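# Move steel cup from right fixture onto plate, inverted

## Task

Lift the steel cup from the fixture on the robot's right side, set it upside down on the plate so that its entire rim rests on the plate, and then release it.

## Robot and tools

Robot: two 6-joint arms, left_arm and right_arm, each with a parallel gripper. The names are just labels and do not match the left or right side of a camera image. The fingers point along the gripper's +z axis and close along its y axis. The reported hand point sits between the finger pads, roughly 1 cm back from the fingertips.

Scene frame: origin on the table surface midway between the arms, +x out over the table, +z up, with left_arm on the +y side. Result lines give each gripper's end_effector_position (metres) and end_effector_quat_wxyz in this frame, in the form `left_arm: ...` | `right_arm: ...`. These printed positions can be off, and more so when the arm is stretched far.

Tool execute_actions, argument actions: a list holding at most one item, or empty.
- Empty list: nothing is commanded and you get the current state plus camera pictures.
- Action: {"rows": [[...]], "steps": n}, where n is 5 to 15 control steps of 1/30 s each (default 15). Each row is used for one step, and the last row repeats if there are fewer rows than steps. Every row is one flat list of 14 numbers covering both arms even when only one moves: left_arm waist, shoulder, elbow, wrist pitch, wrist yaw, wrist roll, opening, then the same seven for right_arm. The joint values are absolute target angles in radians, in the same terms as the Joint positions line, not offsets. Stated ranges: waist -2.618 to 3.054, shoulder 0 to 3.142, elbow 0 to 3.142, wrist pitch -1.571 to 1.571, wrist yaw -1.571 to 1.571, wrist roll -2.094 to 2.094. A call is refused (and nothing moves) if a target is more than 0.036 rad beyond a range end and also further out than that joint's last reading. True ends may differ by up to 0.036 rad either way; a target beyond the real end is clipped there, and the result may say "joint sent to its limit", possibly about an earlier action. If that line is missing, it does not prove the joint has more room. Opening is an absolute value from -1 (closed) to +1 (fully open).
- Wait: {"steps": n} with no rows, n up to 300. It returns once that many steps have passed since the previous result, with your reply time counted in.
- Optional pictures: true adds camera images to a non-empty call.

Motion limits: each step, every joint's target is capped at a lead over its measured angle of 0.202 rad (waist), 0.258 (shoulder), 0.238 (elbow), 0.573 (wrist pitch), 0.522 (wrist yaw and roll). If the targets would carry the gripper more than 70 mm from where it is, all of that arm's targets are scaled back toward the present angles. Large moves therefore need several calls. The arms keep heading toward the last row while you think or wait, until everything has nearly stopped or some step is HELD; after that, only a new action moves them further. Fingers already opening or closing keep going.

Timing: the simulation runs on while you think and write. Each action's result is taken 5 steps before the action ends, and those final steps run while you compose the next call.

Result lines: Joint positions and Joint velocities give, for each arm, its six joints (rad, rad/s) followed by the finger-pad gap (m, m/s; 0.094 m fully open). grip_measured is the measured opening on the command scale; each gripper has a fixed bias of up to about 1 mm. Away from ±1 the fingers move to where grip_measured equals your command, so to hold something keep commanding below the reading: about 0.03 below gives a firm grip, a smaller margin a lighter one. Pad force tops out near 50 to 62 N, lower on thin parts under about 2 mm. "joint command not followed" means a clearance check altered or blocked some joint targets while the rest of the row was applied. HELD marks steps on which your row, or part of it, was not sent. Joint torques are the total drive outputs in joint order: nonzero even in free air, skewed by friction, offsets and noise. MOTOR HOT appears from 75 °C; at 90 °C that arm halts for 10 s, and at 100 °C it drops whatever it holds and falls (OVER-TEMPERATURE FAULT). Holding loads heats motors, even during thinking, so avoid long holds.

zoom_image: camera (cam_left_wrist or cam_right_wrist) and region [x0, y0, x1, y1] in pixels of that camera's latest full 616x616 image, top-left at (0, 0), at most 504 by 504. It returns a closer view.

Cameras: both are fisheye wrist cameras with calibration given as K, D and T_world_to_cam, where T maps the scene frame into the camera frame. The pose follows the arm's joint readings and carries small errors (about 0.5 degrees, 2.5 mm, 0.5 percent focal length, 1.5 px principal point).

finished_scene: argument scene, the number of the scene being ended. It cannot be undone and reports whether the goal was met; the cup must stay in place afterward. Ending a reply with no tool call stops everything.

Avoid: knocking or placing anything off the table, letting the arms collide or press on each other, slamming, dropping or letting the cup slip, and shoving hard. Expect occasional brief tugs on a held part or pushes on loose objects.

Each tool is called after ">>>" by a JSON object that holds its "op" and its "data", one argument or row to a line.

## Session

>>> {"op": "execute_actions", "data": {
  "actions": []
}}

Scene clock: 0.00 s of 4800.00 s.
left_arm: end_effector_position=(+0.1039, -0.1566, +0.1311) grip_measured=+1.000 end_effector_quat_wxyz=(+0.547, +0.585, +0.531, -0.275) | right_arm: end_effector_position=(+0.3766, -0.4131, +0.1636) grip_measured=+1.000 end_effector_quat_wxyz=(+0.627, +0.119, +0.763, +0.106)
Joint positions: left_arm=[-1.621  1.476  0.395  0.823 -0.214  0.313  0.094] | right_arm=[-0.387  1.306  0.37   0.735 -0.263  0.27   0.094]
Joint velocities: left_arm=[ 0.012  0.017 -0.012 -0.037 -0.007  0.081  0.   ] | right_arm=[ 0.002 -0.007  0.007  0.051 -0.037 -0.022  0.   ]
Joint torques (N m, as the arm reports them, + toward a larger angle): no reading
camera_calibration (this result's frames):
cam_left_wrist: T_world_to_cam=[[-0.93346, -0.0654467, -0.352659, 0.12301], [0.122674, 0.865665, -0.48536, 0.197923], [0.33705, -0.496327, -0.800036, 0.123886], [0, 0, 0, 1]] pos_world=[0.0487886, -0.101796, 0.238558]
cam_right_wrist: T_world_to_cam=[[-0.067065, -0.88431, -0.462059, -0.262295], [-0.560206, 0.416589, -0.715977, 0.542907], [0.825634, 0.210831, -0.523334, -0.0252078], [0, 0, 0, 1]] pos_world=[0.307361, -0.452805, 0.254321]

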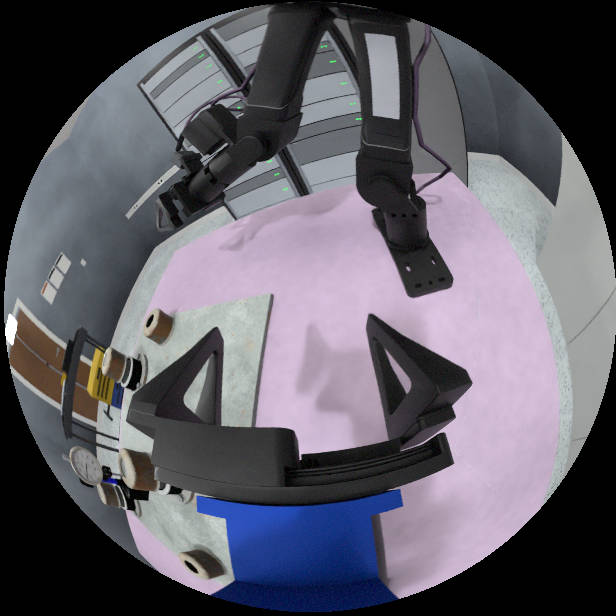

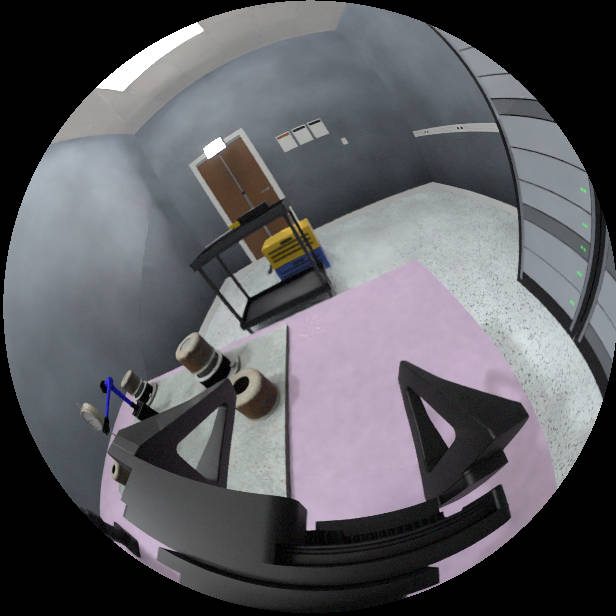

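Retract left, raise right.

>>> {"op": "execute_actions", "data": {
  "actions": [
    {"rows":[[-1.62,0.7,0.5,-0.3,0,0,1,-0.1,1.6,1.3,-0.3,0,0,1]]}
  ]
}}

>>> {"op": "execute_actions", "data": {
  "actions": [
    {"rows":[[-1.2,0.7,0.5,-0.3,0,0,1,0.2,2.05,1.8,-0.5,0,0,1]]}
  ]
}}

>>> {"op": "execute_actions", "data": {
  "actions": [
    {"steps":25}
  ],
  "pictures": true
}}

Scene clock: 0.47 s of 4800.00 s.
left_arm: end_effector_position=(+0.0674, -0.0699, +0.2044) grip_measured=+1.000 end_effector_quat_wxyz=(+0.431, +0.572, +0.588, -0.375) | right_arm: end_effector_position=(+0.4440, -0.3331, +0.1133) grip_measured=+1.000 end_effector_quat_wxyz=(+0.391, -0.008, +0.919, +0.042)
Joint positions: left_arm=[-1.62   0.747  0.478 -0.087 -0.03   0.045  0.094] | right_arm=[-0.09   1.639  1.004 -0.13  -0.055  0.045  0.094]
Joint velocities: left_arm=[-0.012 -1.424  0.09  -1.062  0.11  -0.271  0.   ] | right_arm=[-0.002  0.002  1.873 -1.355  0.271 -0.271  0.   ]
Joint torques (N m, as the arm reports them, + toward a larger angle): left_arm=[ 0.02  3.12  7.98  1.5   0.1  -0.1 ] | right_arm=[-0.86 -9.5  10.74  2.07  0.09 -0.09]
Steps of this call (steps 1 to 4: nothing new was sent; steps 5 to 14: the first 10 steps of this action). Readings (joint positions):
5: left_arm=[-1.620 1.447 0.409 0.742 -0.187 0.270] | right_arm=[-0.368 1.323 0.393 0.691 -0.230 0.244]
6: left_arm=[-1.620 1.384 0.424 0.605 -0.150 0.219] | right_arm=[-0.328 1.375 0.449 0.619 -0.191 0.211]
8: left_arm=[-1.620 1.228 0.451 0.379 -0.097 0.144] | right_arm=[-0.227 1.501 0.585 0.440 -0.127 0.150]
12: left_arm=[-1.620 0.884 0.477 0.013 -0.043 0.064] | right_arm=[-0.095 1.635 0.874 0.002 -0.070 0.066]
14: the state above

Scene clock: 0.97 s of 4800.00 s.
left_arm: end_effector_position=(+0.1774, -0.0159, +0.1781) grip_measured=+1.000 end_effector_quat_wxyz=(+0.440, +0.451, +0.730, -0.264) | right_arm: end_effector_position=(+0.5495, -0.1737, +0.1886) grip_measured=+1.000 end_effector_quat_wxyz=(+0.428, -0.141, +0.890, +0.074)
Joint positions: left_arm=[-1.205  0.697  0.487 -0.282 -0.01   0.008  0.094] | right_arm=[ 0.194  2.04   1.757 -0.389 -0.003  0.013  0.094]
Joint velocities: left_arm=[-0.017 -0.017  0.017 -0.066  0.066  0.007  0.   ] | right_arm=[ 0.569  0.794  0.281 -0.476 -0.11  -0.066  0.   ]
Joint torques (N m, as the arm reports them, + toward a larger angle): left_arm=[ 0.36  0.29  7.95  1.94  0.12 -0.11] | right_arm=[ -2.5  -13.71   9.8    1.17   0.16  -0.01]
Steps of this call (steps 1 to 5: the last 5 steps of your previous action; steps 6 to 15: the first 10 steps of this action). Readings (joint positions):
6: left_arm=[-1.592 0.697 0.487 -0.227 0.003 0.020] | right_arm=[-0.080 1.626 1.303 -0.233 -0.015 0.021]
7: left_arm=[-1.526 0.697 0.487 -0.241 0.009 0.019] | right_arm=[-0.059 1.653 1.363 -0.258 -0.006 0.021]
9: left_arm=[-1.378 0.697 0.487 -0.259 0.006 0.016] | right_arm=[0.007 1.739 1.475 -0.286 -0.001 0.021]
13: left_arm=[-1.208 0.697 0.487 -0.277 -0.010 0.008] | right_arm=[0.144 1.957 1.698 -0.366 -0.001 0.016]
15: the state above

Scene clock: 1.80 s of 4800.00 s.
left_arm: end_effector_position=(+0.1767, -0.0153, +0.1766) grip_measured=+1.000 end_effector_quat_wxyz=(+0.438, +0.452, +0.731, -0.263) | right_arm: end_effector_position=(+0.5325, -0.1710, +0.1539) grip_measured=+1.000 end_effector_quat_wxyz=(+0.368, -0.153, +0.915, +0.068)
Joint positions: left_arm=[-1.205  0.697  0.487 -0.289 -0.008  0.008  0.094] | right_arm=[ 0.207  2.07   1.761 -0.493 -0.008  0.009  0.094]
Joint velocities: left_arm=[-0.002 -0.012 -0.007  0.037  0.037 -0.007  0.   ] | right_arm=[ 0.017 -0.007 -0.022  0.037  0.022  0.007  0.   ]
Joint torques (N m, as the arm reports them, + toward a larger angle): left_arm=[ 0.59  0.44  8.01  1.95  0.09 -0.14] | right_arm=[ -0.5  -12.35  11.17   1.42   0.09  -0.02]
Kept back: nothing.
Steps of this call (steps 1 to 5: the last 5 steps of your previous action; steps 6 to 25: the robot went on to your last target). Readings (joint positions):
1: left_arm=[-1.205 0.697 0.487 -0.283 -0.009 0.008] | right_arm=[0.210 2.061 1.761 -0.407 -0.006 0.012]
2: left_arm=[-1.205 0.697 0.487 -0.285 -0.009 0.008] | right_arm=[0.220 2.074 1.761 -0.431 -0.008 0.010]
4: left_arm=[-1.205 0.697 0.487 -0.286 -0.008 0.008] | right_arm=[0.225 2.086 1.761 -0.470 -0.009 0.009]
8: left_arm=[-1.205 0.697 0.487 -0.288 -0.008 0.008] | right_arm=[0.212 2.079 1.761 -0.491 -0.009 0.009]
25: the state above
camera_calibration (this result's frames):
cam_left_wrist: T_world_to_cam=[[-0.931345, -0.364091, 0.00583305, 0.148065], [-0.34363, 0.873482, -0.344887, 0.146522], [0.120475, -0.323214, -0.938626, 0.271264], [0, 0, 0, 1]] pos_world=[0.155569, 0.0136008, 0.304285]
cam_right_wrist: T_world_to_cam=[[0.22148, -0.965843, -0.13451, -0.260249], [-0.928711, -0.166847, -0.331147, 0.559746], [0.297393, 0.198264, -0.933943, 0.132263], [0, 0, 0, 1]] pos_world=[0.538148, -0.184191, 0.273878]

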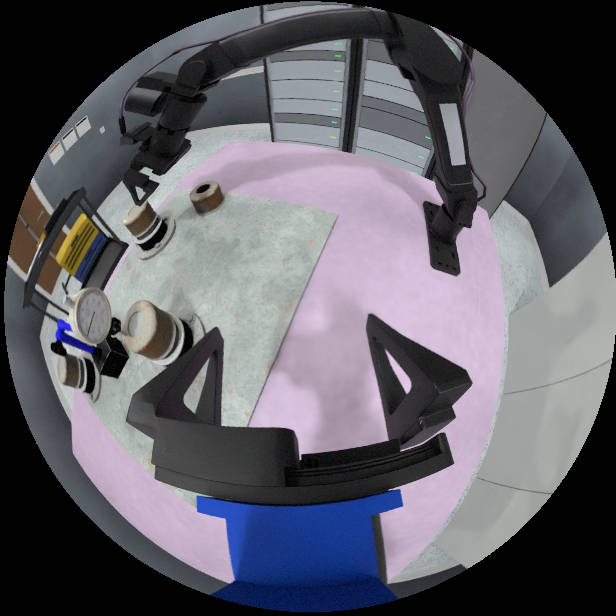

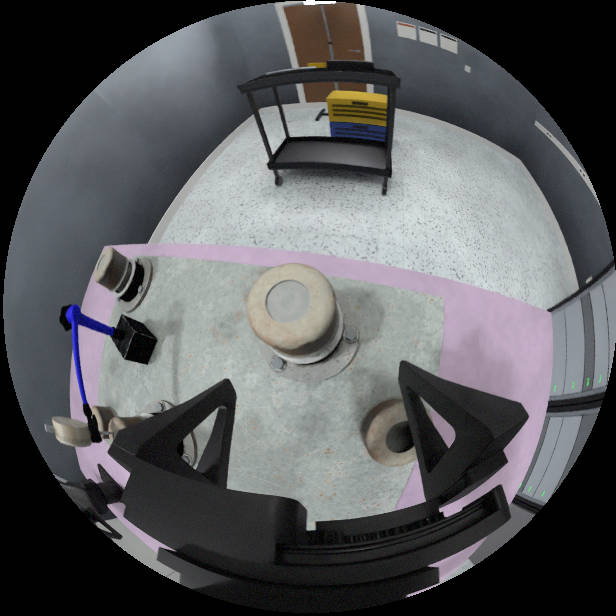

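>>> {"op": "execute_actions", "data": {
  "actions": [
    {"rows":[[-1.2,0.7,0.5,-0.3,0,0,1,0.24,2.07,1.76,-0.02,0,0,1],[-1.2,0.7,0.5,-0.3,0,0,1,0.24,2.07,1.76,-0.02,0,0,1],[-1.2,0.7,0.5,-0.3,0,0,1,0.24,2.07,1.76,-0.02,0,0,1],[-1.2,0.7,0.5,-0.3,0,0,1,0.24,2.14,1.76,-0.02,0,0,1],[-1.2,0.7,0.5,-0.3,0,0,1,0.24,2.14,1.76,-0.02,0,0,1],[-1.2,0.7,0.5,-0.3,0,0,1,0.24,2.22,1.76,-0.02,0,0,1]]}
  ]
}}

>>> {"op": "execute_actions", "data": {
  "actions": [
    {"steps":15}
  ],
  "pictures": true
}}

Scene clock: 2.47 s of 4800.00 s.
left_arm: end_effector_position=(+0.1767, -0.0152, +0.1765) grip_measured=+1.000 end_effector_quat_wxyz=(+0.437, +0.452, +0.731, -0.263) | right_arm: end_effector_position=(+0.5927, -0.1317, +0.1663) grip_measured=+1.000 end_effector_quat_wxyz=(+0.504, -0.153, +0.844, +0.098)
Joint positions: left_arm=[-1.205  0.697  0.487 -0.289 -0.008  0.008  0.094] | right_arm=[ 0.234  2.195  1.759 -0.057 -0.007  0.009  0.094]
Joint velocities: left_arm=[-0.007  0.017 -0.007 -0.022 -0.037 -0.007  0.   ] | right_arm=[ 0.012  0.642 -0.002  0.139 -0.081  0.051  0.   ]
Joint torques (N m, as the arm reports them, + toward a larger angle): left_arm=[ 0.58  0.33  7.72  1.92  0.07 -0.09] | right_arm=[  0.57 -13.18   7.64   1.93   0.01  -0.06]
Steps of this call (steps 1 to 10: the robot went on to your last target; steps 11 to 20: the first 10 steps of this action). Readings (joint positions):
11: left_arm=[-1.205 0.697 0.487 -0.289 -0.008 0.008] | right_arm=[0.208 2.070 1.757 -0.459 -0.007 0.009]
12: left_arm=[-1.205 0.697 0.487 -0.289 -0.008 0.008] | right_arm=[0.210 2.075 1.755 -0.391 -0.007 0.009]
14: left_arm=[-1.205 0.697 0.487 -0.289 -0.008 0.008] | right_arm=[0.218 2.087 1.755 -0.258 -0.007 0.009]
18: left_arm=[-1.205 0.697 0.487 -0.289 -0.008 0.008] | right_arm=[0.232 2.149 1.759 -0.082 -0.007 0.009]
20: the state above

Scene clock: 2.97 s of 4800.00 s.
left_arm: end_effector_position=(+0.1767, -0.0152, +0.1765) grip_measured=+1.000 end_effector_quat_wxyz=(+0.437, +0.452, +0.731, -0.263) | right_arm: end_effector_position=(+0.5973, -0.1300, +0.1440) grip_measured=+1.000 end_effector_quat_wxyz=(+0.496, -0.154, +0.849, +0.097)
Joint positions: left_arm=[-1.205  0.697  0.487 -0.289 -0.008  0.008  0.094] | right_arm=[ 0.234  2.24   1.759 -0.03  -0.007  0.009  0.094]
Joint velocities: left_arm=[-0.012  0.007 -0.012  0.022 -0.081  0.037  0.   ] | right_arm=[-0.007 -0.017 -0.012 -0.022 -0.007 -0.007  0.   ]
Joint torques (N m, as the arm reports them, + toward a larger angle): left_arm=[ 0.28  0.12  7.92  1.94  0.11 -0.05] | right_arm=[  0.3  -13.77   7.54   1.84   0.04  -0.07]
Kept back: nothing.
Steps of this call (steps 1 to 5: the last 5 steps of your previous action; steps 6 to 15: the robot went on to your last target). Readings (joint positions):
1: left_arm=[-1.205 0.697 0.487 -0.289 -0.008 0.008] | right_arm=[0.234 2.215 1.759 -0.056 -0.007 0.009]
2: left_arm=[-1.205 0.697 0.487 -0.289 -0.008 0.008] | right_arm=[0.234 2.231 1.759 -0.056 -0.007 0.009]
4: left_arm=[-1.205 0.697 0.487 -0.289 -0.008 0.008] | right_arm=[0.234 2.250 1.759 -0.056 -0.007 0.009]
8: left_arm=[-1.205 0.697 0.487 -0.289 -0.008 0.008] | right_arm=[0.234 2.249 1.759 -0.048 -0.007 0.009]
15: the state above
camera_calibration (this result's frames):
cam_left_wrist: T_world_to_cam=[[-0.931344, -0.364093, 0.00586894, 0.148055], [-0.343689, 0.873599, -0.344531, 0.1464], [0.120314, -0.322894, -0.938757, 0.271258], [0, 0, 0, 1]] pos_world=[0.15557, 0.0135979, 0.304216]
cam_right_wrist: T_world_to_cam=[[0.287285, -0.944368, -0.160116, -0.269134], [-0.797634, -0.143314, -0.585867, 0.584934], [0.530327, 0.296025, -0.794432, -0.0508808], [0, 0, 0, 1]] pos_world=[0.570865, -0.15527, 0.25918]

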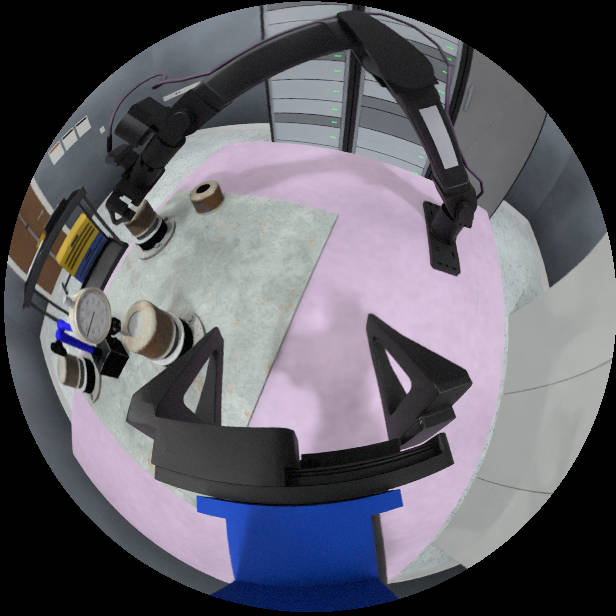

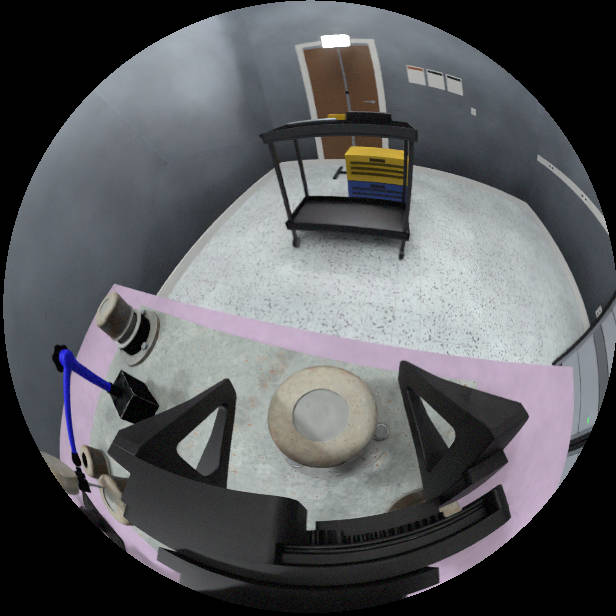

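>>> {"op": "execute_actions", "data": {
  "actions": [
    {"rows":[[-1.2,0.7,0.5,-0.3,0,0,1,0.225,2.25,1.67,0.1,0,0,1]],"steps":10}
  ]
}}

>>> {"op": "execute_actions", "data": {
  "actions": [
    {"rows":[[-1.2,0.7,0.5,-0.3,0,0,1,0.225,2.285,1.61,0.19,0,0,1]]}
  ]
}}

>>> {"op": "execute_actions", "data": {
  "actions": [
    {"steps":12}
  ],
  "pictures": true
}}

Scene clock: 3.30 s of 4800.00 s.
left_arm: end_effector_position=(+0.1767, -0.0152, +0.1765) grip_measured=+1.000 end_effector_quat_wxyz=(+0.437, +0.452, +0.731, -0.263) | right_arm: end_effector_position=(+0.5950, -0.1309, +0.1281) grip_measured=+1.000 end_effector_quat_wxyz=(+0.501, -0.154, +0.846, +0.098)
Joint positions: left_arm=[-1.205  0.697  0.487 -0.289 -0.008  0.008  0.094] | right_arm=[ 0.234  2.246  1.692  0.055 -0.007  0.009  0.094]
Joint velocities: left_arm=[ 0.022  0.002 -0.002 -0.081 -0.037 -0.022  0.   ] | right_arm=[-0.017  0.149 -0.198  0.139  0.11   0.022  0.   ]
Joint torques (N m, as the arm reports them, + toward a larger angle): left_arm=[ 0.55  0.39  7.71  1.93  0.09 -0.07] | right_arm=[ -0.73 -12.51   6.51   1.99   0.09  -0.1 ]
Steps of this call (steps 1 to 5: the robot went on to your last target; steps 6 to 10: the first 5 steps of this action). Readings (joint positions):
6: left_arm=[-1.205 0.697 0.487 -0.289 -0.008 0.008] | right_arm=[0.234 2.240 1.746 -0.009 -0.007 0.009]
7: left_arm=[-1.205 0.697 0.487 -0.289 -0.008 0.008] | right_arm=[0.234 2.238 1.728 0.021 -0.007 0.009]
9: left_arm=[-1.205 0.697 0.487 -0.289 -0.008 0.008] | right_arm=[0.234 2.241 1.701 0.049 -0.007 0.009]
10: the state above

Scene clock: 3.80 s of 4800.00 s.
left_arm: end_effector_position=(+0.1767, -0.0152, +0.1764) grip_measured=+1.000 end_effector_quat_wxyz=(+0.437, +0.452, +0.731, -0.263) | right_arm: end_effector_position=(+0.5923, -0.1319, +0.0896) grip_measured=+1.000 end_effector_quat_wxyz=(+0.496, -0.154, +0.849, +0.096)
Joint positions: left_arm=[-1.205  0.697  0.487 -0.289 -0.008  0.008  0.094] | right_arm=[ 0.234  2.292  1.621  0.16  -0.007  0.009  0.094]
Joint velocities: left_arm=[-0.007  0.007  0.012  0.051 -0.037  0.022  0.   ] | right_arm=[ 0.007  0.012 -0.007 -0.022  0.022  0.051  0.   ]
Joint torques (N m, as the arm reports them, + toward a larger angle): left_arm=[ 0.55  0.51  7.87  1.96  0.12 -0.12] | right_arm=[ -0.94 -13.1    6.3    2.06   0.07  -0.08]
Steps of this call (steps 1 to 5: the last 5 steps of your previous action; steps 6 to 15: the first 10 steps of this action). Readings (joint positions):
6: left_arm=[-1.205 0.697 0.487 -0.289 -0.008 0.008] | right_arm=[0.234 2.261 1.670 0.085 -0.007 0.009]
7: left_arm=[-1.205 0.697 0.487 -0.289 -0.008 0.008] | right_arm=[0.234 2.261 1.658 0.113 -0.007 0.009]
9: left_arm=[-1.205 0.697 0.487 -0.289 -0.008 0.008] | right_arm=[0.234 2.268 1.639 0.142 -0.007 0.009]
13: left_arm=[-1.205 0.697 0.487 -0.289 -0.008 0.008] | right_arm=[0.234 2.288 1.623 0.159 -0.007 0.009]
15: the state above

Scene clock: 4.20 s of 4800.00 s.
left_arm: end_effector_position=(+0.1767, -0.0152, +0.1764) grip_measured=+1.000 end_effector_quat_wxyz=(+0.437, +0.452, +0.731, -0.263) | right_arm: end_effector_position=(+0.5942, -0.1312, +0.0929) grip_measured=+1.000 end_effector_quat_wxyz=(+0.503, -0.153, +0.845, +0.098)
Joint positions: left_arm=[-1.205  0.697  0.487 -0.289 -0.008  0.008  0.094] | right_arm=[ 0.234  2.293  1.621  0.178 -0.007  0.009  0.094]
Joint velocities: left_arm=[-0.002 -0.032 -0.007 -0.037  0.037  0.022  0.   ] | right_arm=[-0.012 -0.017 -0.002  0.051  0.037 -0.007  0.   ]
Joint torques (N m, as the arm reports them, + toward a larger angle): left_arm=[ 0.51  0.2   7.77  1.96  0.08 -0.08] | right_arm=[ -0.85 -12.89   6.44   1.9    0.08  -0.03]
Kept back: nothing.
Steps of this call (steps 1 to 5: the last 5 steps of your previous action; steps 6 to 12: the robot went on to your last target). Readings (joint positions):
1: left_arm=[-1.205 0.697 0.487 -0.289 -0.008 0.008] | right_arm=[0.234 2.293 1.621 0.161 -0.007 0.009]
2: left_arm=[-1.205 0.697 0.487 -0.289 -0.008 0.008] | right_arm=[0.234 2.293 1.621 0.162 -0.007 0.009]
4: left_arm=[-1.205 0.697 0.487 -0.289 -0.008 0.008] | right_arm=[0.234 2.293 1.621 0.170 -0.007 0.009]
8: left_arm=[-1.205 0.697 0.487 -0.289 -0.008 0.008] | right_arm=[0.234 2.293 1.621 0.176 -0.007 0.009]
12: the state above
camera_calibration (this result's frames):
cam_left_wrist: T_world_to_cam=[[-0.931343, -0.364095, 0.00590483, 0.148045], [-0.343749, 0.873717, -0.344174, 0.146278], [0.120153, -0.322574, -0.938887, 0.271252], [0, 0, 0, 1]] pos_world=[0.155572, 0.0135951, 0.304146]
cam_right_wrist: T_world_to_cam=[[0.28969, -0.943451, -0.161185, -0.27875], [-0.788768, -0.139934, -0.598551, 0.548729], [0.542148, 0.300532, -0.784702, -0.0968346], [0, 0, 0, 1]] pos_world=[0.566069, -0.157099, 0.207525]

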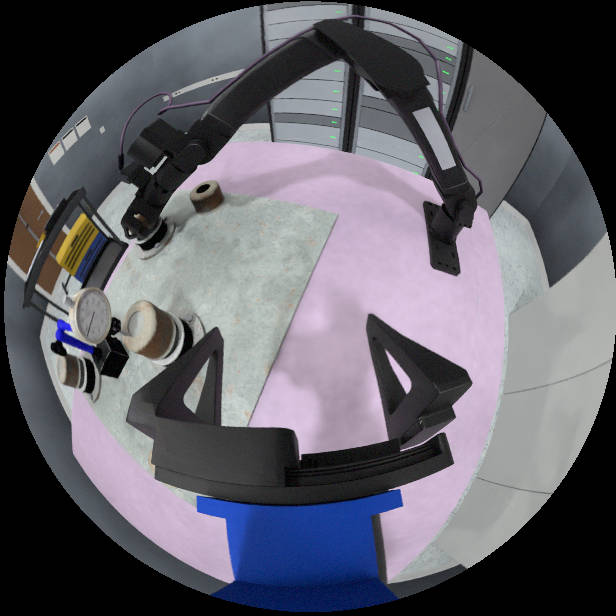

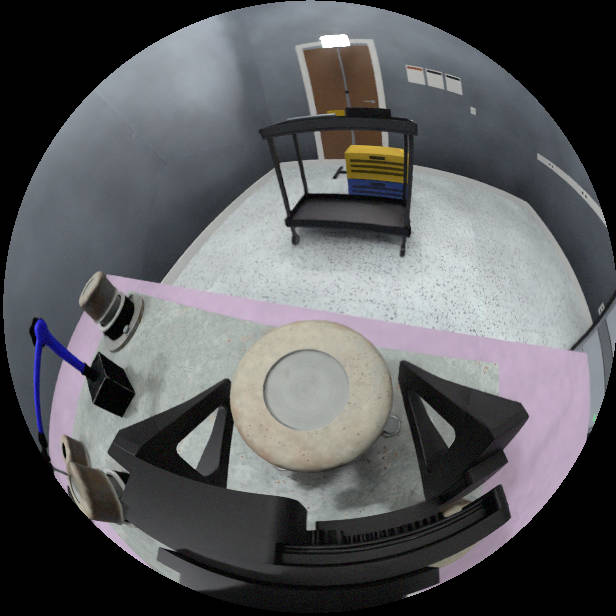

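>>> {"op": "execute_actions", "data": {
  "actions": [
    {"rows":[[-1.2,0.7,0.5,-0.3,0,0,1,0.234,2.297,1.595,0.21,0,0,1]],"steps":12}
  ]
}}

>>> {"op": "execute_actions", "data": {
  "actions": [
    {"rows":[[-1.2,0.7,0.5,-0.3,0,0,1,0.234,2.297,1.595,0.21,0,0,0.42]]}
  ]
}}

Scene clock: 4.57 s of 4800.00 s.
left_arm: end_effector_position=(+0.1767, -0.0152, +0.1764) grip_measured=+1.000 end_effector_quat_wxyz=(+0.437, +0.452, +0.731, -0.263) | right_arm: end_effector_position=(+0.5939, -0.1313, +0.0920) grip_measured=+1.000 end_effector_quat_wxyz=(+0.506, -0.153, +0.843, +0.098)
Joint positions: left_arm=[-1.205  0.697  0.487 -0.289 -0.008  0.008  0.094] | right_arm=[ 0.234  2.293  1.611  0.194 -0.007  0.009  0.094]
Joint velocities: left_arm=[-0.007 -0.002 -0.012 -0.051  0.037 -0.022  0.   ] | right_arm=[-0.002 -0.007 -0.007  0.007 -0.007  0.037  0.   ]
Joint torques (N m, as the arm reports them, + toward a larger angle): left_arm=[ 0.62  0.19  7.79  1.91  0.11 -0.08] | right_arm=[ -0.02 -12.25   5.75   1.91   0.06  -0.04]
Steps of this call (steps 1 to 4: the robot went on to your last target; steps 5 to 11: the first 7 steps of this action). Readings (joint positions):
5: left_arm=[-1.205 0.697 0.487 -0.289 -0.008 0.008] | right_arm=[0.234 2.293 1.619 0.181 -0.007 0.009]
6: left_arm=[-1.205 0.697 0.487 -0.289 -0.008 0.008] | right_arm=[0.234 2.293 1.617 0.186 -0.007 0.009]
8: left_arm=[-1.205 0.697 0.487 -0.289 -0.008 0.008] | right_arm=[0.234 2.293 1.614 0.192 -0.007 0.009]
11: the state above

Scene clock: 5.07 s of 4800.00 s.
left_arm: end_effector_position=(+0.1767, -0.0152, +0.1764) grip_measured=+1.000 end_effector_quat_wxyz=(+0.437, +0.452, +0.731, -0.263) | right_arm: end_effector_position=(+0.5945, -0.1312, +0.0930) grip_measured=+0.477 end_effector_quat_wxyz=(+0.508, -0.154, +0.842, +0.098)
Joint positions: left_arm=[-1.205  0.697  0.487 -0.289 -0.008  0.008  0.094] | right_arm=[ 0.234  2.293  1.611  0.199 -0.006  0.006  0.069]
Joint velocities: left_arm=[-0.002 -0.007 -0.002  0.022 -0.007 -0.007  0.   ] | right_arm=[-0.002 -0.022  0.032 -0.022 -0.066  0.007  0.001]
Joint torques (N m, as the arm reports them, + toward a larger angle): left_arm=[ 0.46  0.31  7.84  1.93  0.07 -0.07] | right_arm=[ -0.25 -12.13   5.82   1.92   0.09  -0.04]
Steps of this call (steps 1 to 5: the last 5 steps of your previous action; steps 6 to 15: the first 10 steps of this action). Readings (joint positions):
6: left_arm=[-1.205 0.697 0.487 -0.289 -0.008 0.008] | right_arm=[0.234 2.293 1.611 0.198 -0.007 0.008]
7: left_arm=[-1.205 0.697 0.487 -0.289 -0.008 0.008] | right_arm=[0.234 2.293 1.611 0.198 -0.007 0.008]
9: left_arm=[-1.205 0.697 0.487 -0.289 -0.008 0.008] | right_arm=[0.234 2.293 1.611 0.199 -0.006 0.007]
13: left_arm=[-1.205 0.697 0.487 -0.289 -0.008 0.008] | right_arm=[0.234 2.293 1.611 0.199 -0.006 0.006]
15: the state above

>>> {"op": "execute_actions", "data": {
  "actions": [
    {"rows":[[-1.2,0.7,0.5,-0.3,0,0,1,0.234,2.23,1.69,0.18,0,0,0.42]],"steps":12}
  ]
}}

>>> {"op": "execute_actions", "data": {
  "actions": [
    {"rows":[[-1.2,0.7,0.5,-0.3,0,0,1,0.234,2.205,1.73,0.11,0,0,0.42]],"steps":12}
  ]
}}

>>> {"op": "execute_actions", "data": {
  "actions": [
    {"rows":[[-1.2,0.7,0.5,-0.3,0,0,1,0.234,2.17,1.79,0.03,0,0,0.42]]}
  ],
  "pictures": true
}}

Scene clock: 5.50 s of 4800.00 s.
left_arm: end_effector_position=(+0.1767, -0.0152, +0.1764) grip_measured=+1.000 end_effector_quat_wxyz=(+0.437, +0.452, +0.731, -0.263) | right_arm: end_effector_position=(+0.5950, -0.1311, +0.1082) grip_measured=+0.477 end_effector_quat_wxyz=(+0.506, -0.154, +0.843, +0.097)
Joint positions: left_arm=[-1.205  0.697  0.487 -0.289 -0.008  0.008  0.094] | right_arm=[ 0.234  2.271  1.643  0.139 -0.005  0.005  0.069]
Joint velocities: left_arm=[ 0.012  0.002 -0.007  0.022 -0.022  0.066  0.   ] | right_arm=[ 0.017 -0.056  0.007 -0.051  0.051 -0.022 -0.001]
Joint torques (N m, as the arm reports them, + toward a larger angle): left_arm=[ 0.49  0.39  8.05  1.94  0.08 -0.12] | right_arm=[ -0.2  -15.08  11.43   2.34   0.1    0.  ]
Steps of this call (steps 1 to 5: the last 5 steps of your previous action; step 6: the robot went on to your last target; steps 7 to 13: the first 7 steps of this action). Readings (joint positions):
7: left_arm=[-1.205 0.697 0.487 -0.289 -0.008 0.008] | right_arm=[0.234 2.291 1.616 0.191 -0.006 0.005]
8: left_arm=[-1.205 0.697 0.487 -0.289 -0.008 0.008] | right_arm=[0.234 2.290 1.626 0.175 -0.006 0.005]
10: left_arm=[-1.205 0.697 0.487 -0.289 -0.008 0.008] | right_arm=[0.234 2.283 1.636 0.154 -0.005 0.005]
13: the state above

Scene clock: 5.90 s of 4800.00 s.
left_arm: end_effector_position=(+0.1767, -0.0152, +0.1764) grip_measured=+1.000 end_effector_quat_wxyz=(+0.437, +0.452, +0.731, -0.263) | right_arm: end_effector_position=(+0.5949, -0.1311, +0.1261) grip_measured=+0.477 end_effector_quat_wxyz=(+0.503, -0.155, +0.845, +0.096)
Joint positions: left_arm=[-1.205  0.697  0.487 -0.289 -0.008  0.008  0.094] | right_arm=[ 0.234  2.247  1.682  0.069 -0.005  0.005  0.069]
Joint velocities: left_arm=[-0.012  0.007 -0.002 -0.051 -0.007 -0.007  0.   ] | right_arm=[ 0.002 -0.09   0.056 -0.125  0.007 -0.022 -0.   ]
Joint torques (N m, as the arm reports them, + toward a larger angle): left_arm=[ 0.42  0.4   7.86  1.97  0.12 -0.06] | right_arm=[  0.02 -14.92  11.5    2.35   0.09  -0.02]
Steps of this call (steps 1 to 5: the last 5 steps of your previous action; steps 6 to 12: the first 7 steps of this action). Readings (joint positions):
6: left_arm=[-1.205 0.697 0.487 -0.289 -0.008 0.008] | right_arm=[0.234 2.266 1.651 0.123 -0.005 0.005]
7: left_arm=[-1.205 0.697 0.487 -0.289 -0.008 0.008] | right_arm=[0.234 2.266 1.661 0.105 -0.005 0.005]
9: left_arm=[-1.205 0.697 0.487 -0.289 -0.008 0.008] | right_arm=[0.234 2.260 1.674 0.084 -0.005 0.005]
12: the state above

Scene clock: 6.40 s of 4800.00 s.
left_arm: end_effector_position=(+0.1767, -0.0152, +0.1764) grip_measured=+1.000 end_effector_quat_wxyz=(+0.437, +0.452, +0.731, -0.263) | right_arm: end_effector_position=(+0.5979, -0.1300, +0.1729) grip_measured=+0.477 end_effector_quat_wxyz=(+0.523, -0.153, +0.832, +0.100)
Joint positions: left_arm=[-1.205  0.697  0.487 -0.289 -0.008  0.008  0.094] | right_arm=[ 0.234  2.199  1.753 -0.001 -0.005  0.005  0.069]
Joint velocities: left_arm=[-0.007  0.012 -0.007 -0.007  0.022  0.022  0.   ] | right_arm=[-0.017 -0.076  0.046 -0.037 -0.022  0.007  0.   ]
Joint torques (N m, as the arm reports them, + toward a larger angle): left_arm=[ 0.63  0.61  7.75  1.92  0.09 -0.15] | right_arm=[ -0.14 -13.48  10.78   2.12   0.09  -0.01]
Steps of this call (steps 1 to 5: the last 5 steps of your previous action; steps 6 to 15: the first 10 steps of this action). Readings (joint positions):
6: left_arm=[-1.205 0.697 0.487 -0.289 -0.008 0.008] | right_arm=[0.234 2.239 1.695 0.051 -0.005 0.005]
7: left_arm=[-1.205 0.697 0.487 -0.289 -0.008 0.008] | right_arm=[0.234 2.239 1.706 0.029 -0.005 0.005]
9: left_arm=[-1.205 0.697 0.487 -0.289 -0.008 0.008] | right_arm=[0.234 2.233 1.727 0.006 -0.005 0.005]
13: left_arm=[-1.205 0.697 0.487 -0.289 -0.008 0.008] | right_arm=[0.234 2.209 1.748 -0.001 -0.005 0.005]
15: the state above
camera_calibration (this result's frames):
cam_left_wrist: T_world_to_cam=[[-0.931343, -0.364095, 0.00590483, 0.148045], [-0.343749, 0.873717, -0.344174, 0.146278], [0.120153, -0.322574, -0.938887, 0.271252], [0, 0, 0, 1]] pos_world=[0.155572, 0.0135951, 0.304146]
cam_right_wrist: T_world_to_cam=[[0.297693, -0.94112, -0.160223, -0.270463], [-0.760515, -0.132339, -0.635691, 0.590161], [0.577058, 0.311093, -0.755133, -0.0610896], [0, 0, 0, 1]] pos_world=[0.564593, -0.157432, 0.285695]

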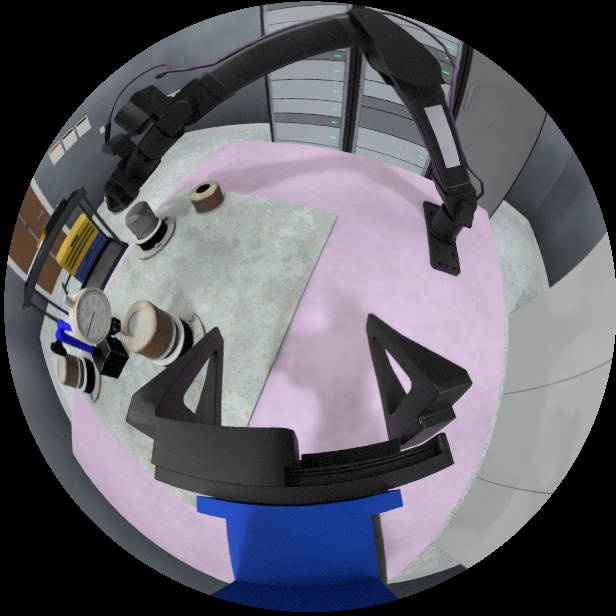

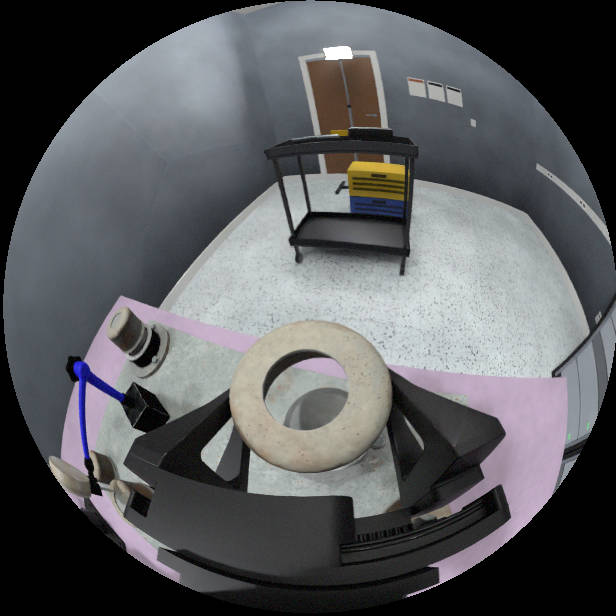

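>>> {"op": "execute_actions", "data": {
  "actions": [
    {"rows":[[-1.2,0.7,0.5,-0.3,0,0,1,0.24,2.14,1.72,0.04,0,0,0.42],[-1.2,0.7,0.5,-0.3,0,0,1,0.24,2.11,1.68,0.05,0,0,0.42],[-1.2,0.7,0.5,-0.3,0,0,1,0.25,2.08,1.64,0.06,0,0,0.42],[-1.2,0.7,0.5,-0.3,0,0,1,0.25,2.05,1.6,0.07,0,0,0.42],[-1.2,0.7,0.5,-0.3,0,0,1,0.26,2.02,1.56,0.08,0,0,0.42],[-1.2,0.7,0.5,-0.3,0,0,1,0.26,1.99,1.52,0.09,0,0,0.42],[-1.2,0.7,0.5,-0.3,0,0,1,0.27,1.96,1.48,0.1,0,0,0.42],[-1.2,0.7,0.5,-0.3,0,0,1,0.27,1.93,1.44,0.11,0,0,0.42],[-1.2,0.7,0.5,-0.3,0,0,1,0.28,1.9,1.4,0.12,0,0,0.42],[-1.2,0.7,0.5,-0.3,0,0,1,0.28,1.87,1.36,0.13,0,0,0.42],[-1.2,0.7,0.5,-0.3,0,0,1,0.29,1.84,1.32,0.14,0,0,0.42],[-1.2,0.7,0.5,-0.3,0,0,1,0.29,1.81,1.28,0.15,0,0,0.42],[-1.2,0.7,0.5,-0.3,0,0,1,0.3,1.78,1.24,0.16,0,0,0.42],[-1.2,0.7,0.5,-0.3,0,0,1,0.3,1.75,1.2,0.17,0,0,0.42],[-1.2,0.7,0.5,-0.3,0,0,1,0.31,1.72,1.16,0.18,0,0,0.42]]}
  ]
}}

>>> {"op": "execute_actions", "data": {
  "actions": [
    {"rows":[[-1.2,0.7,0.5,-0.3,0,0,1,0.32,1.7,1.12,0.2,0,0,0.42],[-1.2,0.7,0.5,-0.3,0,0,1,0.32,1.68,1.08,0.22,0,0,0.42],[-1.2,0.7,0.5,-0.3,0,0,1,0.32,1.66,1.04,0.24,0,0,0.42],[-1.2,0.7,0.5,-0.3,0,0,1,0.32,1.64,1.0,0.26,0,0,0.42],[-1.2,0.7,0.5,-0.3,0,0,1,0.32,1.62,0.96,0.28,0,0,0.42],[-1.2,0.7,0.5,-0.3,0,0,1,0.32,1.6,0.92,0.3,0,0,0.42],[-1.2,0.7,0.5,-0.3,0,0,1,0.32,1.59,0.88,0.33,0,0,0.42],[-1.2,0.7,0.5,-0.3,0,0,1,0.32,1.58,0.84,0.36,0,0,0.42],[-1.2,0.7,0.5,-0.3,0,0,1,0.32,1.58,0.8,0.4,0,0,0.42],[-1.2,0.7,0.5,-0.3,0,0,1,0.32,1.58,0.76,0.44,0,0,0.42],[-1.2,0.7,0.5,-0.3,0,0,1,0.32,1.58,0.72,0.48,0,0,0.42],[-1.2,0.7,0.5,-0.3,0,0,1,0.32,1.58,0.68,0.52,0,0,0.42],[-1.2,0.7,0.5,-0.3,0,0,1,0.32,1.58,0.64,0.55,0,0,0.42]]}
  ]
}}

>>> {"op": "execute_actions", "data": {
  "actions": [
    {"rows":[[-1.2,0.7,0.5,-0.3,0,0,1,0.32,1.65,0.58,0.69,0,0,0.42]]}
  ]
}}

>>> {"op": "execute_actions", "data": {
  "actions": [
    {"steps":12}
  ],
  "pictures": true
}}

Scene clock: 7.40 s of 4800.00 s.
left_arm: end_effector_position=(+0.1767, -0.0152, +0.1764) grip_measured=+1.000 end_effector_quat_wxyz=(+0.437, +0.452, +0.731, -0.263) | right_arm: end_effector_position=(+0.5235, -0.1452, +0.1476) grip_measured=+0.477 end_effector_quat_wxyz=(+0.469, -0.167, +0.862, +0.094)
Joint positions: left_arm=[-1.205  0.697  0.487 -0.289 -0.008  0.008  0.094] | right_arm=[ 0.256  1.972  1.413 -0.015 -0.003  0.005  0.069]
Joint velocities: left_arm=[ 0.007 -0.017 -0.017 -0.037 -0.037 -0.007  0.   ] | right_arm=[ 0.208 -0.696 -1.468 -0.637  0.007  0.007  0.   ]
Joint torques (N m, as the arm reports them, + toward a larger angle): left_arm=[ 0.35  0.36  7.94  1.92  0.08 -0.07] | right_arm=[  0.99 -14.59  10.88   4.14   0.02  -0.05]
Steps of this call (steps 1 to 5: the last 5 steps of your previous action; steps 6 to 15: the robot went on to your last target; steps 16 to 20: nothing new was sent; steps 21 to 30: the first 10 steps of this action). Readings (joint positions):
21: left_arm=[-1.205 0.697 0.487 -0.289 -0.008 0.008] | right_arm=[0.234 2.194 1.750 -0.007 -0.005 0.005]
22: left_arm=[-1.205 0.697 0.487 -0.289 -0.008 0.008] | right_arm=[0.234 2.184 1.733 -0.001 -0.005 0.005]
24: left_arm=[-1.205 0.697 0.487 -0.289 -0.008 0.008] | right_arm=[0.234 2.145 1.668 0.007 -0.005 0.005]
28: left_arm=[-1.205 0.697 0.487 -0.289 -0.008 0.008] | right_arm=[0.244 2.030 1.505 0.015 -0.003 0.005]
30: the state above

Scene clock: 7.90 s of 4800.00 s.
left_arm: end_effector_position=(+0.1766, -0.0152, +0.1764) grip_measured=+1.000 end_effector_quat_wxyz=(+0.437, +0.452, +0.731, -0.263) | right_arm: end_effector_position=(+0.4114, -0.1655, +0.1295) grip_measured=+0.477 end_effector_quat_wxyz=(+0.478, -0.188, +0.851, +0.109)
Joint positions: left_arm=[-1.205  0.697  0.487 -0.289 -0.007  0.008  0.094] | right_arm=[ 0.307  1.603  0.85   0.207 -0.004  0.005  0.069]
Joint velocities: left_arm=[-0.002  0.002 -0.007 -0.007  0.007 -0.037  0.   ] | right_arm=[ 0.022 -0.813 -1.004  1.766  0.095 -0.051 -0.   ]
Joint torques (N m, as the arm reports them, + toward a larger angle): left_arm=[ 0.67  0.36  7.78  1.93  0.08 -0.12] | right_arm=[ 1.04 -4.61  4.73  1.36  0.08 -0.06]
Steps of this call (steps 1 to 5: the last 5 steps of your previous action; steps 6 to 15: the first 10 steps of this action). Readings (joint positions):
6: left_arm=[-1.205 0.697 0.487 -0.289 -0.008 0.008] | right_arm=[0.298 1.902 1.133 -0.142 -0.004 0.005]
7: left_arm=[-1.205 0.697 0.487 -0.289 -0.008 0.008] | right_arm=[0.300 1.890 1.102 -0.133 -0.004 0.005]
9: left_arm=[-1.205 0.697 0.487 -0.289 -0.007 0.008] | right_arm=[0.303 1.845 1.058 -0.091 -0.004 0.005]
13: left_arm=[-1.205 0.697 0.487 -0.289 -0.007 0.008] | right_arm=[0.305 1.680 0.928 0.090 -0.004 0.005]
15: the state above

Scene clock: 8.40 s of 4800.00 s.
left_arm: end_effector_position=(+0.1766, -0.0152, +0.1764) grip_measured=+1.000 end_effector_quat_wxyz=(+0.437, +0.452, +0.731, -0.263) | right_arm: end_effector_position=(+0.3806, -0.1790, +0.0657) grip_measured=+0.477 end_effector_quat_wxyz=(+0.489, -0.187, +0.844, +0.112)
Joint positions: left_arm=[-1.205  0.697  0.487 -0.289 -0.007  0.008  0.094] | right_arm=[ 0.309  1.676  0.57   0.587 -0.004  0.005  0.069]
Joint velocities: left_arm=[-0.007 -0.012 -0.017  0.022 -0.051 -0.037  0.   ] | right_arm=[ 0.012 -0.012  0.002  0.388  0.022  0.051 -0.   ]
Joint torques (N m, as the arm reports them, + toward a larger angle): left_arm=[ 0.28  0.22  7.76  1.9   0.05 -0.11] | right_arm=[ 0.97 -8.01  6.45  2.24  0.12 -0.01]
Steps of this call (steps 1 to 5: the last 5 steps of your previous action; steps 6 to 15: the first 10 steps of this action). Readings (joint positions):
6: left_arm=[-1.205 0.697 0.487 -0.289 -0.007 0.008] | right_arm=[0.309 1.590 0.647 0.457 -0.004 0.005]
7: left_arm=[-1.205 0.697 0.487 -0.289 -0.007 0.008] | right_arm=[0.309 1.611 0.621 0.498 -0.004 0.005]
9: left_arm=[-1.205 0.697 0.487 -0.289 -0.007 0.008] | right_arm=[0.309 1.653 0.589 0.535 -0.004 0.005]
13: left_arm=[-1.205 0.697 0.487 -0.289 -0.007 0.008] | right_arm=[0.309 1.676 0.570 0.557 -0.004 0.005]
15: the state above

Scene clock: 8.80 s of 4800.00 s.
left_arm: end_effector_position=(+0.1766, -0.0152, +0.1764) grip_measured=+1.000 end_effector_quat_wxyz=(+0.437, +0.452, +0.731, -0.263) | right_arm: end_effector_position=(+0.3854, -0.1767, +0.0755) grip_measured=+0.477 end_effector_quat_wxyz=(+0.508, -0.185, +0.833, +0.116)
Joint positions: left_arm=[-1.205  0.697  0.487 -0.289 -0.007  0.008  0.094] | right_arm=[ 0.309  1.676  0.57   0.632 -0.004  0.005  0.069]
Joint velocities: left_arm=[ 0.002  0.002 -0.027 -0.007 -0.007  0.022  0.   ] | right_arm=[-0.017 -0.002 -0.012  0.037  0.007  0.007 -0.001]
Joint torques (N m, as the arm reports them, + toward a larger angle): left_arm=[ 0.55  0.31  7.92  1.88  0.06 -0.07] | right_arm=[ 0.91 -7.76  6.55  2.4   0.06 -0.04]
Kept back: nothing.
Steps of this call (steps 1 to 5: the last 5 steps of your previous action; steps 6 to 12: the robot went on to your last target). Readings (joint positions):
1: left_arm=[-1.205 0.697 0.487 -0.289 -0.007 0.008] | right_arm=[0.309 1.676 0.570 0.599 -0.004 0.005]
2: left_arm=[-1.205 0.697 0.487 -0.289 -0.007 0.008] | right_arm=[0.309 1.676 0.570 0.608 -0.004 0.005]
4: left_arm=[-1.205 0.697 0.487 -0.289 -0.007 0.008] | right_arm=[0.309 1.676 0.570 0.619 -0.004 0.005]
8: left_arm=[-1.205 0.697 0.487 -0.289 -0.007 0.008] | right_arm=[0.309 1.676 0.570 0.629 -0.004 0.005]
12: the state above
camera_calibration (this result's frames):
cam_left_wrist: T_world_to_cam=[[-0.931464, -0.363782, 0.00608688, 0.147971], [-0.343512, 0.873804, -0.34419, 0.146247], [0.119892, -0.322692, -0.93888, 0.271292], [0, 0, 0, 1]] pos_world=[0.155542, 0.0135817, 0.304147]
cam_right_wrist: T_world_to_cam=[[0.362054, -0.918681, -0.157931, -0.287827], [-0.763919, -0.19533, -0.61504, 0.349036], [0.534176, 0.343324, -0.772518, 0.0260994], [0, 0, 0, 1]] pos_world=[0.356903, -0.205205, 0.189376]

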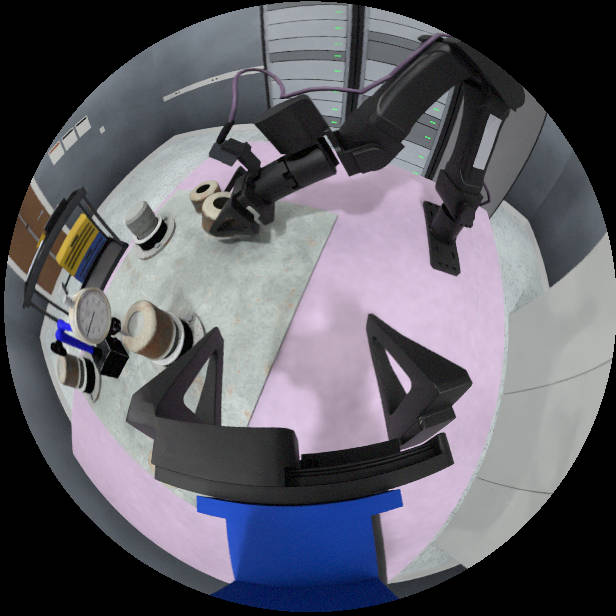

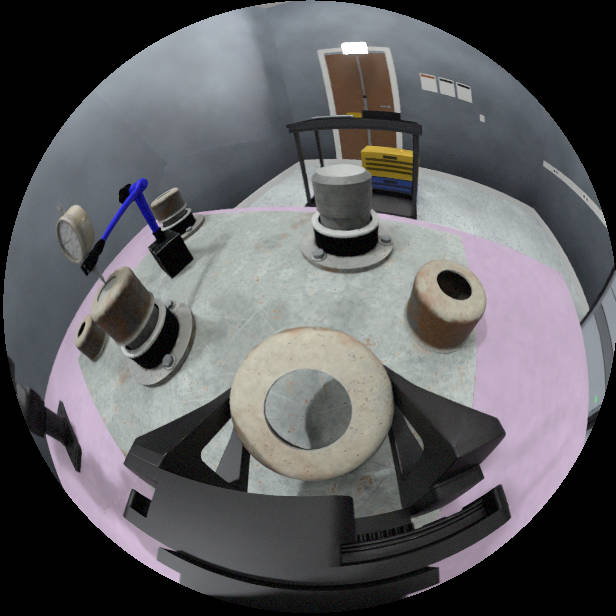

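>>> {"op": "execute_actions", "data": {
  "actions": [
    {"rows":[[-1.2,0.7,0.5,-0.3,0,0,1,0.32,1.72,0.58,0.67,0,0,0.42]]}
  ]
}}

>>> {"op": "execute_actions", "data": {
  "actions": [
    {"rows":[[-1.2,0.7,0.5,-0.3,0,0,1,0.32,1.76,0.58,0.66,0,0,0.42]]}
  ],
  "pictures": true
}}

Scene clock: 9.27 s of 4800.00 s.
left_arm: end_effector_position=(+0.1766, -0.0152, +0.1764) grip_measured=+1.000 end_effector_quat_wxyz=(+0.437, +0.452, +0.731, -0.263) | right_arm: end_effector_position=(+0.3814, -0.1786, +0.0503) grip_measured=+0.477 end_effector_quat_wxyz=(+0.480, -0.188, +0.850, +0.110)
Joint positions: left_arm=[-1.205  0.697  0.487 -0.289 -0.007  0.008  0.094] | right_arm=[ 0.309  1.732  0.57   0.621 -0.004  0.005  0.069]
Joint velocities: left_arm=[ 0.002  0.007  0.012  0.007  0.022 -0.007  0.   ] | right_arm=[-0.002  0.007 -0.002  0.037 -0.139  0.051 -0.   ]
Joint torques (N m, as the arm reports them, + toward a larger angle): left_arm=[ 0.45  0.51  7.9   1.97  0.09 -0.07] | right_arm=[ 0.83 -7.23  6.2   2.24  0.04 -0.07]
Steps of this call (steps 1 to 4: the robot went on to your last target; steps 5 to 14: the first 10 steps of this action). Readings (joint positions):
5: left_arm=[-1.205 0.697 0.487 -0.289 -0.007 0.008] | right_arm=[0.309 1.681 0.570 0.635 -0.004 0.005]
6: left_arm=[-1.205 0.697 0.487 -0.289 -0.007 0.008] | right_arm=[0.309 1.690 0.570 0.642 -0.004 0.005]
8: left_arm=[-1.205 0.697 0.487 -0.289 -0.007 0.008] | right_arm=[0.309 1.713 0.570 0.639 -0.004 0.005]
12: left_arm=[-1.205 0.697 0.487 -0.289 -0.007 0.008] | right_arm=[0.309 1.732 0.570 0.622 -0.004 0.005]
14: the state above

Scene clock: 9.77 s of 4800.00 s.
left_arm: end_effector_position=(+0.1766, -0.0152, +0.1764) grip_measured=+1.000 end_effector_quat_wxyz=(+0.437, +0.452, +0.731, -0.263) | right_arm: end_effector_position=(+0.3815, -0.1786, +0.0437) grip_measured=+0.477 end_effector_quat_wxyz=(+0.476, -0.189, +0.852, +0.109)
Joint positions: left_arm=[-1.205  0.697  0.487 -0.289 -0.007  0.008  0.094] | right_arm=[ 0.309  1.755  0.57   0.635 -0.004  0.005  0.069]
Joint velocities: left_arm=[ 0.002 -0.012 -0.002  0.037 -0.051 -0.007  0.   ] | right_arm=[ 0.002  0.007 -0.002 -0.022  0.007 -0.037 -0.001]
Joint torques (N m, as the arm reports them, + toward a larger angle): left_arm=[ 0.31  0.34  7.8   1.94  0.07 -0.12] | right_arm=[ 1.1  -5.93  6.13  2.04  0.1   0.02]
Steps of this call (steps 1 to 5: the last 5 steps of your previous action; steps 6 to 15: the first 10 steps of this action). Readings (joint positions):
6: left_arm=[-1.205 0.697 0.487 -0.289 -0.007 0.008] | right_arm=[0.309 1.735 0.570 0.622 -0.004 0.005]
7: left_arm=[-1.205 0.697 0.487 -0.289 -0.007 0.008] | right_arm=[0.309 1.742 0.570 0.627 -0.004 0.005]
9: left_arm=[-1.205 0.697 0.487 -0.289 -0.007 0.008] | right_arm=[0.309 1.755 0.570 0.631 -0.004 0.005]
13: left_arm=[-1.205 0.697 0.487 -0.289 -0.007 0.008] | right_arm=[0.309 1.755 0.570 0.635 -0.004 0.005]
15: the state above
camera_calibration (this result's frames):
cam_left_wrist: T_world_to_cam=[[-0.931464, -0.363782, 0.00608688, 0.147971], [-0.343512, 0.873804, -0.34419, 0.146247], [0.119892, -0.322692, -0.93888, 0.271292], [0, 0, 0, 1]] pos_world=[0.155542, 0.0135817, 0.304147]
cam_right_wrist: T_world_to_cam=[[0.351376, -0.923695, -0.152716, -0.29017], [-0.804122, -0.214209, -0.554529, 0.335478], [0.479503, 0.31765, -0.818031, 0.0224803], [0, 0, 0, 1]] pos_world=[0.360944, -0.203307, 0.160108]

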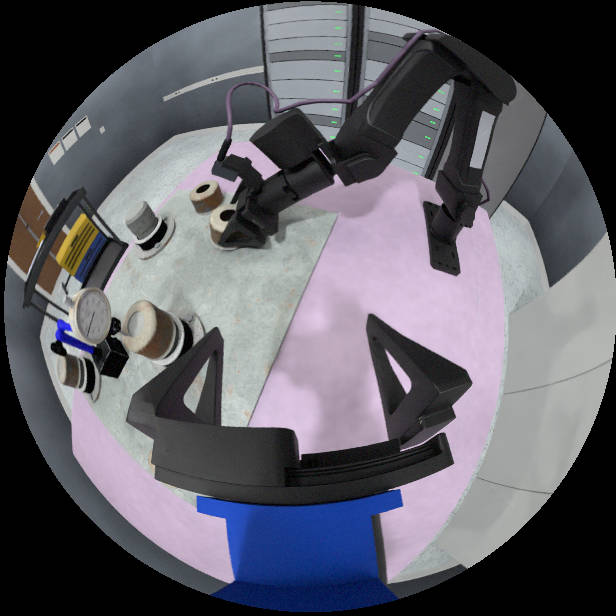

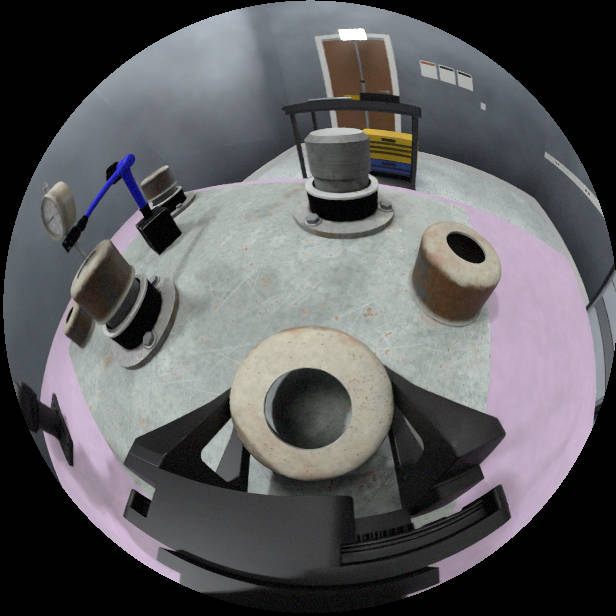

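>>> {"op": "execute_actions", "data": {
  "actions": [
    {"rows":[[-1.2,0.7,0.5,-0.3,0,0,1,0.31,1.75,0.58,0.65,0,0,1]],"steps":10}
  ]
}}

>>> {"op": "execute_actions", "data": {
  "actions": [
    {"rows":[[-1.2,0.7,0.5,-0.3,0,0,1,0.31,1.58,0.58,0.6,0,0,1]]}
  ],
  "pictures": true
}}

Scene clock: 10.10 s of 4800.00 s.
left_arm: end_effector_position=(+0.1766, -0.0152, +0.1764) grip_measured=+1.000 end_effector_quat_wxyz=(+0.437, +0.452, +0.731, -0.263) | right_arm: end_effector_position=(+0.3818, -0.1784, +0.0442) grip_measured=+1.000 end_effector_quat_wxyz=(+0.477, -0.189, +0.851, +0.109)
Joint positions: left_arm=[-1.205  0.697  0.487 -0.289 -0.007  0.008  0.094] | right_arm=[ 0.309  1.755  0.57   0.638 -0.004  0.005  0.094]
Joint velocities: left_arm=[-0.017 -0.027  0.007  0.081  0.007 -0.037  0.   ] | right_arm=[ 0.017 -0.002 -0.017 -0.081  0.051 -0.037  0.   ]
Joint torques (N m, as the arm reports them, + toward a larger angle): left_arm=[ 0.23  0.45  7.82  1.95  0.12 -0.05] | right_arm=[-0.1  -6.86  6.11  1.86  0.06 -0.04]
Steps of this call (steps 1 to 5: the last 5 steps of your previous action; steps 6 to 10: the first 5 steps of this action). Readings (joint positions):
6: left_arm=[-1.205 0.697 0.487 -0.289 -0.007 0.008] | right_arm=[0.309 1.755 0.570 0.635 -0.004 0.005]
7: left_arm=[-1.205 0.697 0.487 -0.289 -0.007 0.008] | right_arm=[0.309 1.755 0.570 0.636 -0.004 0.005]
9: left_arm=[-1.205 0.697 0.487 -0.289 -0.007 0.008] | right_arm=[0.309 1.755 0.570 0.637 -0.004 0.005]
10: the state above

Scene clock: 10.60 s of 4800.00 s.
left_arm: end_effector_position=(+0.1766, -0.0152, +0.1764) grip_measured=+1.000 end_effector_quat_wxyz=(+0.437, +0.452, +0.731, -0.263) | right_arm: end_effector_position=(+0.3852, -0.1768, +0.1111) grip_measured=+1.000 end_effector_quat_wxyz=(+0.540, -0.180, +0.812, +0.124)
Joint positions: left_arm=[-1.205  0.697  0.487 -0.289 -0.007  0.008  0.094] | right_arm=[ 0.309  1.578  0.567  0.616 -0.004  0.005  0.094]
Joint velocities: left_arm=[-0.002  0.002  0.002 -0.022 -0.066  0.051  0.   ] | right_arm=[ 0.002 -0.017  0.002 -0.095  0.051  0.037  0.   ]
Joint torques (N m, as the arm reports them, + toward a larger angle): left_arm=[ 0.52  0.43  7.71  1.96  0.11 -0.09] | right_arm=[ 0.04 -5.47  7.54  1.89  0.09 -0.05]
Steps of this call (steps 1 to 5: the last 5 steps of your previous action; steps 6 to 15: the first 10 steps of this action). Readings (joint positions):
6: left_arm=[-1.205 0.697 0.487 -0.289 -0.007 0.008] | right_arm=[0.309 1.739 0.570 0.625 -0.004 0.005]
7: left_arm=[-1.205 0.697 0.487 -0.289 -0.007 0.008] | right_arm=[0.309 1.703 0.567 0.596 -0.004 0.005]
9: left_arm=[-1.205 0.697 0.487 -0.289 -0.007 0.008] | right_arm=[0.309 1.630 0.567 0.593 -0.004 0.005]
13: left_arm=[-1.205 0.697 0.487 -0.289 -0.007 0.008] | right_arm=[0.309 1.578 0.567 0.624 -0.004 0.005]
15: the state above
camera_calibration (this result's frames):
cam_left_wrist: T_world_to_cam=[[-0.931464, -0.363782, 0.00608688, 0.147971], [-0.343512, 0.873804, -0.34419, 0.146247], [0.119892, -0.322692, -0.93888, 0.271292], [0, 0, 0, 1]] pos_world=[0.155542, 0.0135817, 0.304147]
cam_right_wrist: T_world_to_cam=[[0.373508, -0.913303, -0.16239, -0.285179], [-0.717819, -0.173682, -0.674218, 0.363456], [0.587561, 0.368392, -0.720458, 0.0317988], [0, 0, 0, 1]] pos_world=[0.348729, -0.209043, 0.221648]

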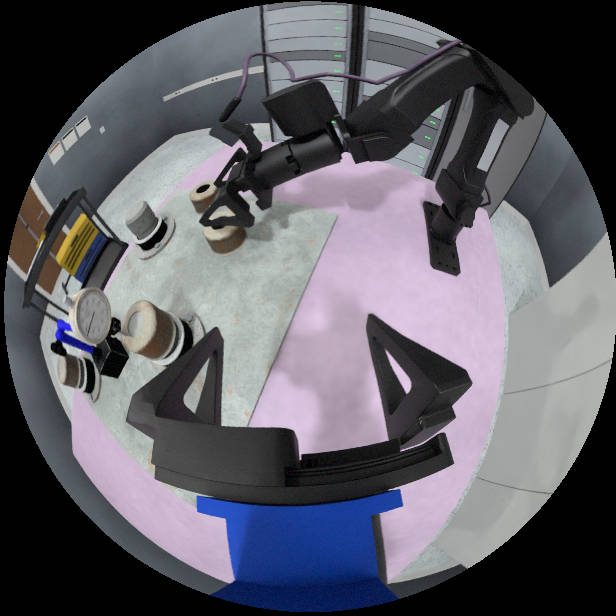

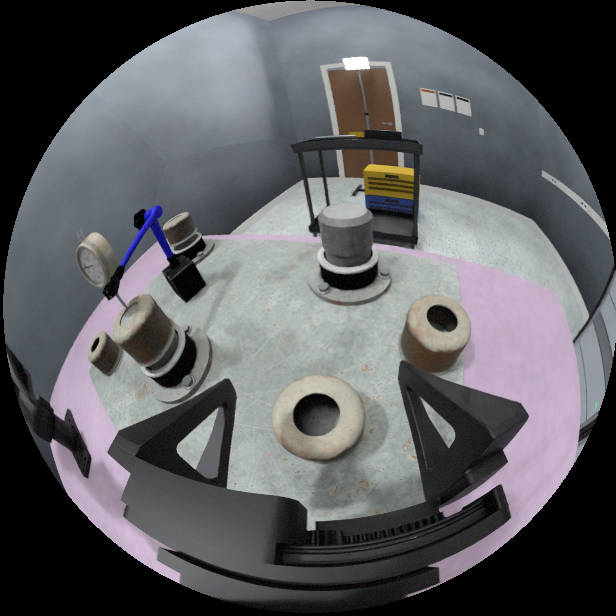

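>>> {"op": "finished_scene", "data": {
  "scene": 2
}}

The scene is finished: the task was done.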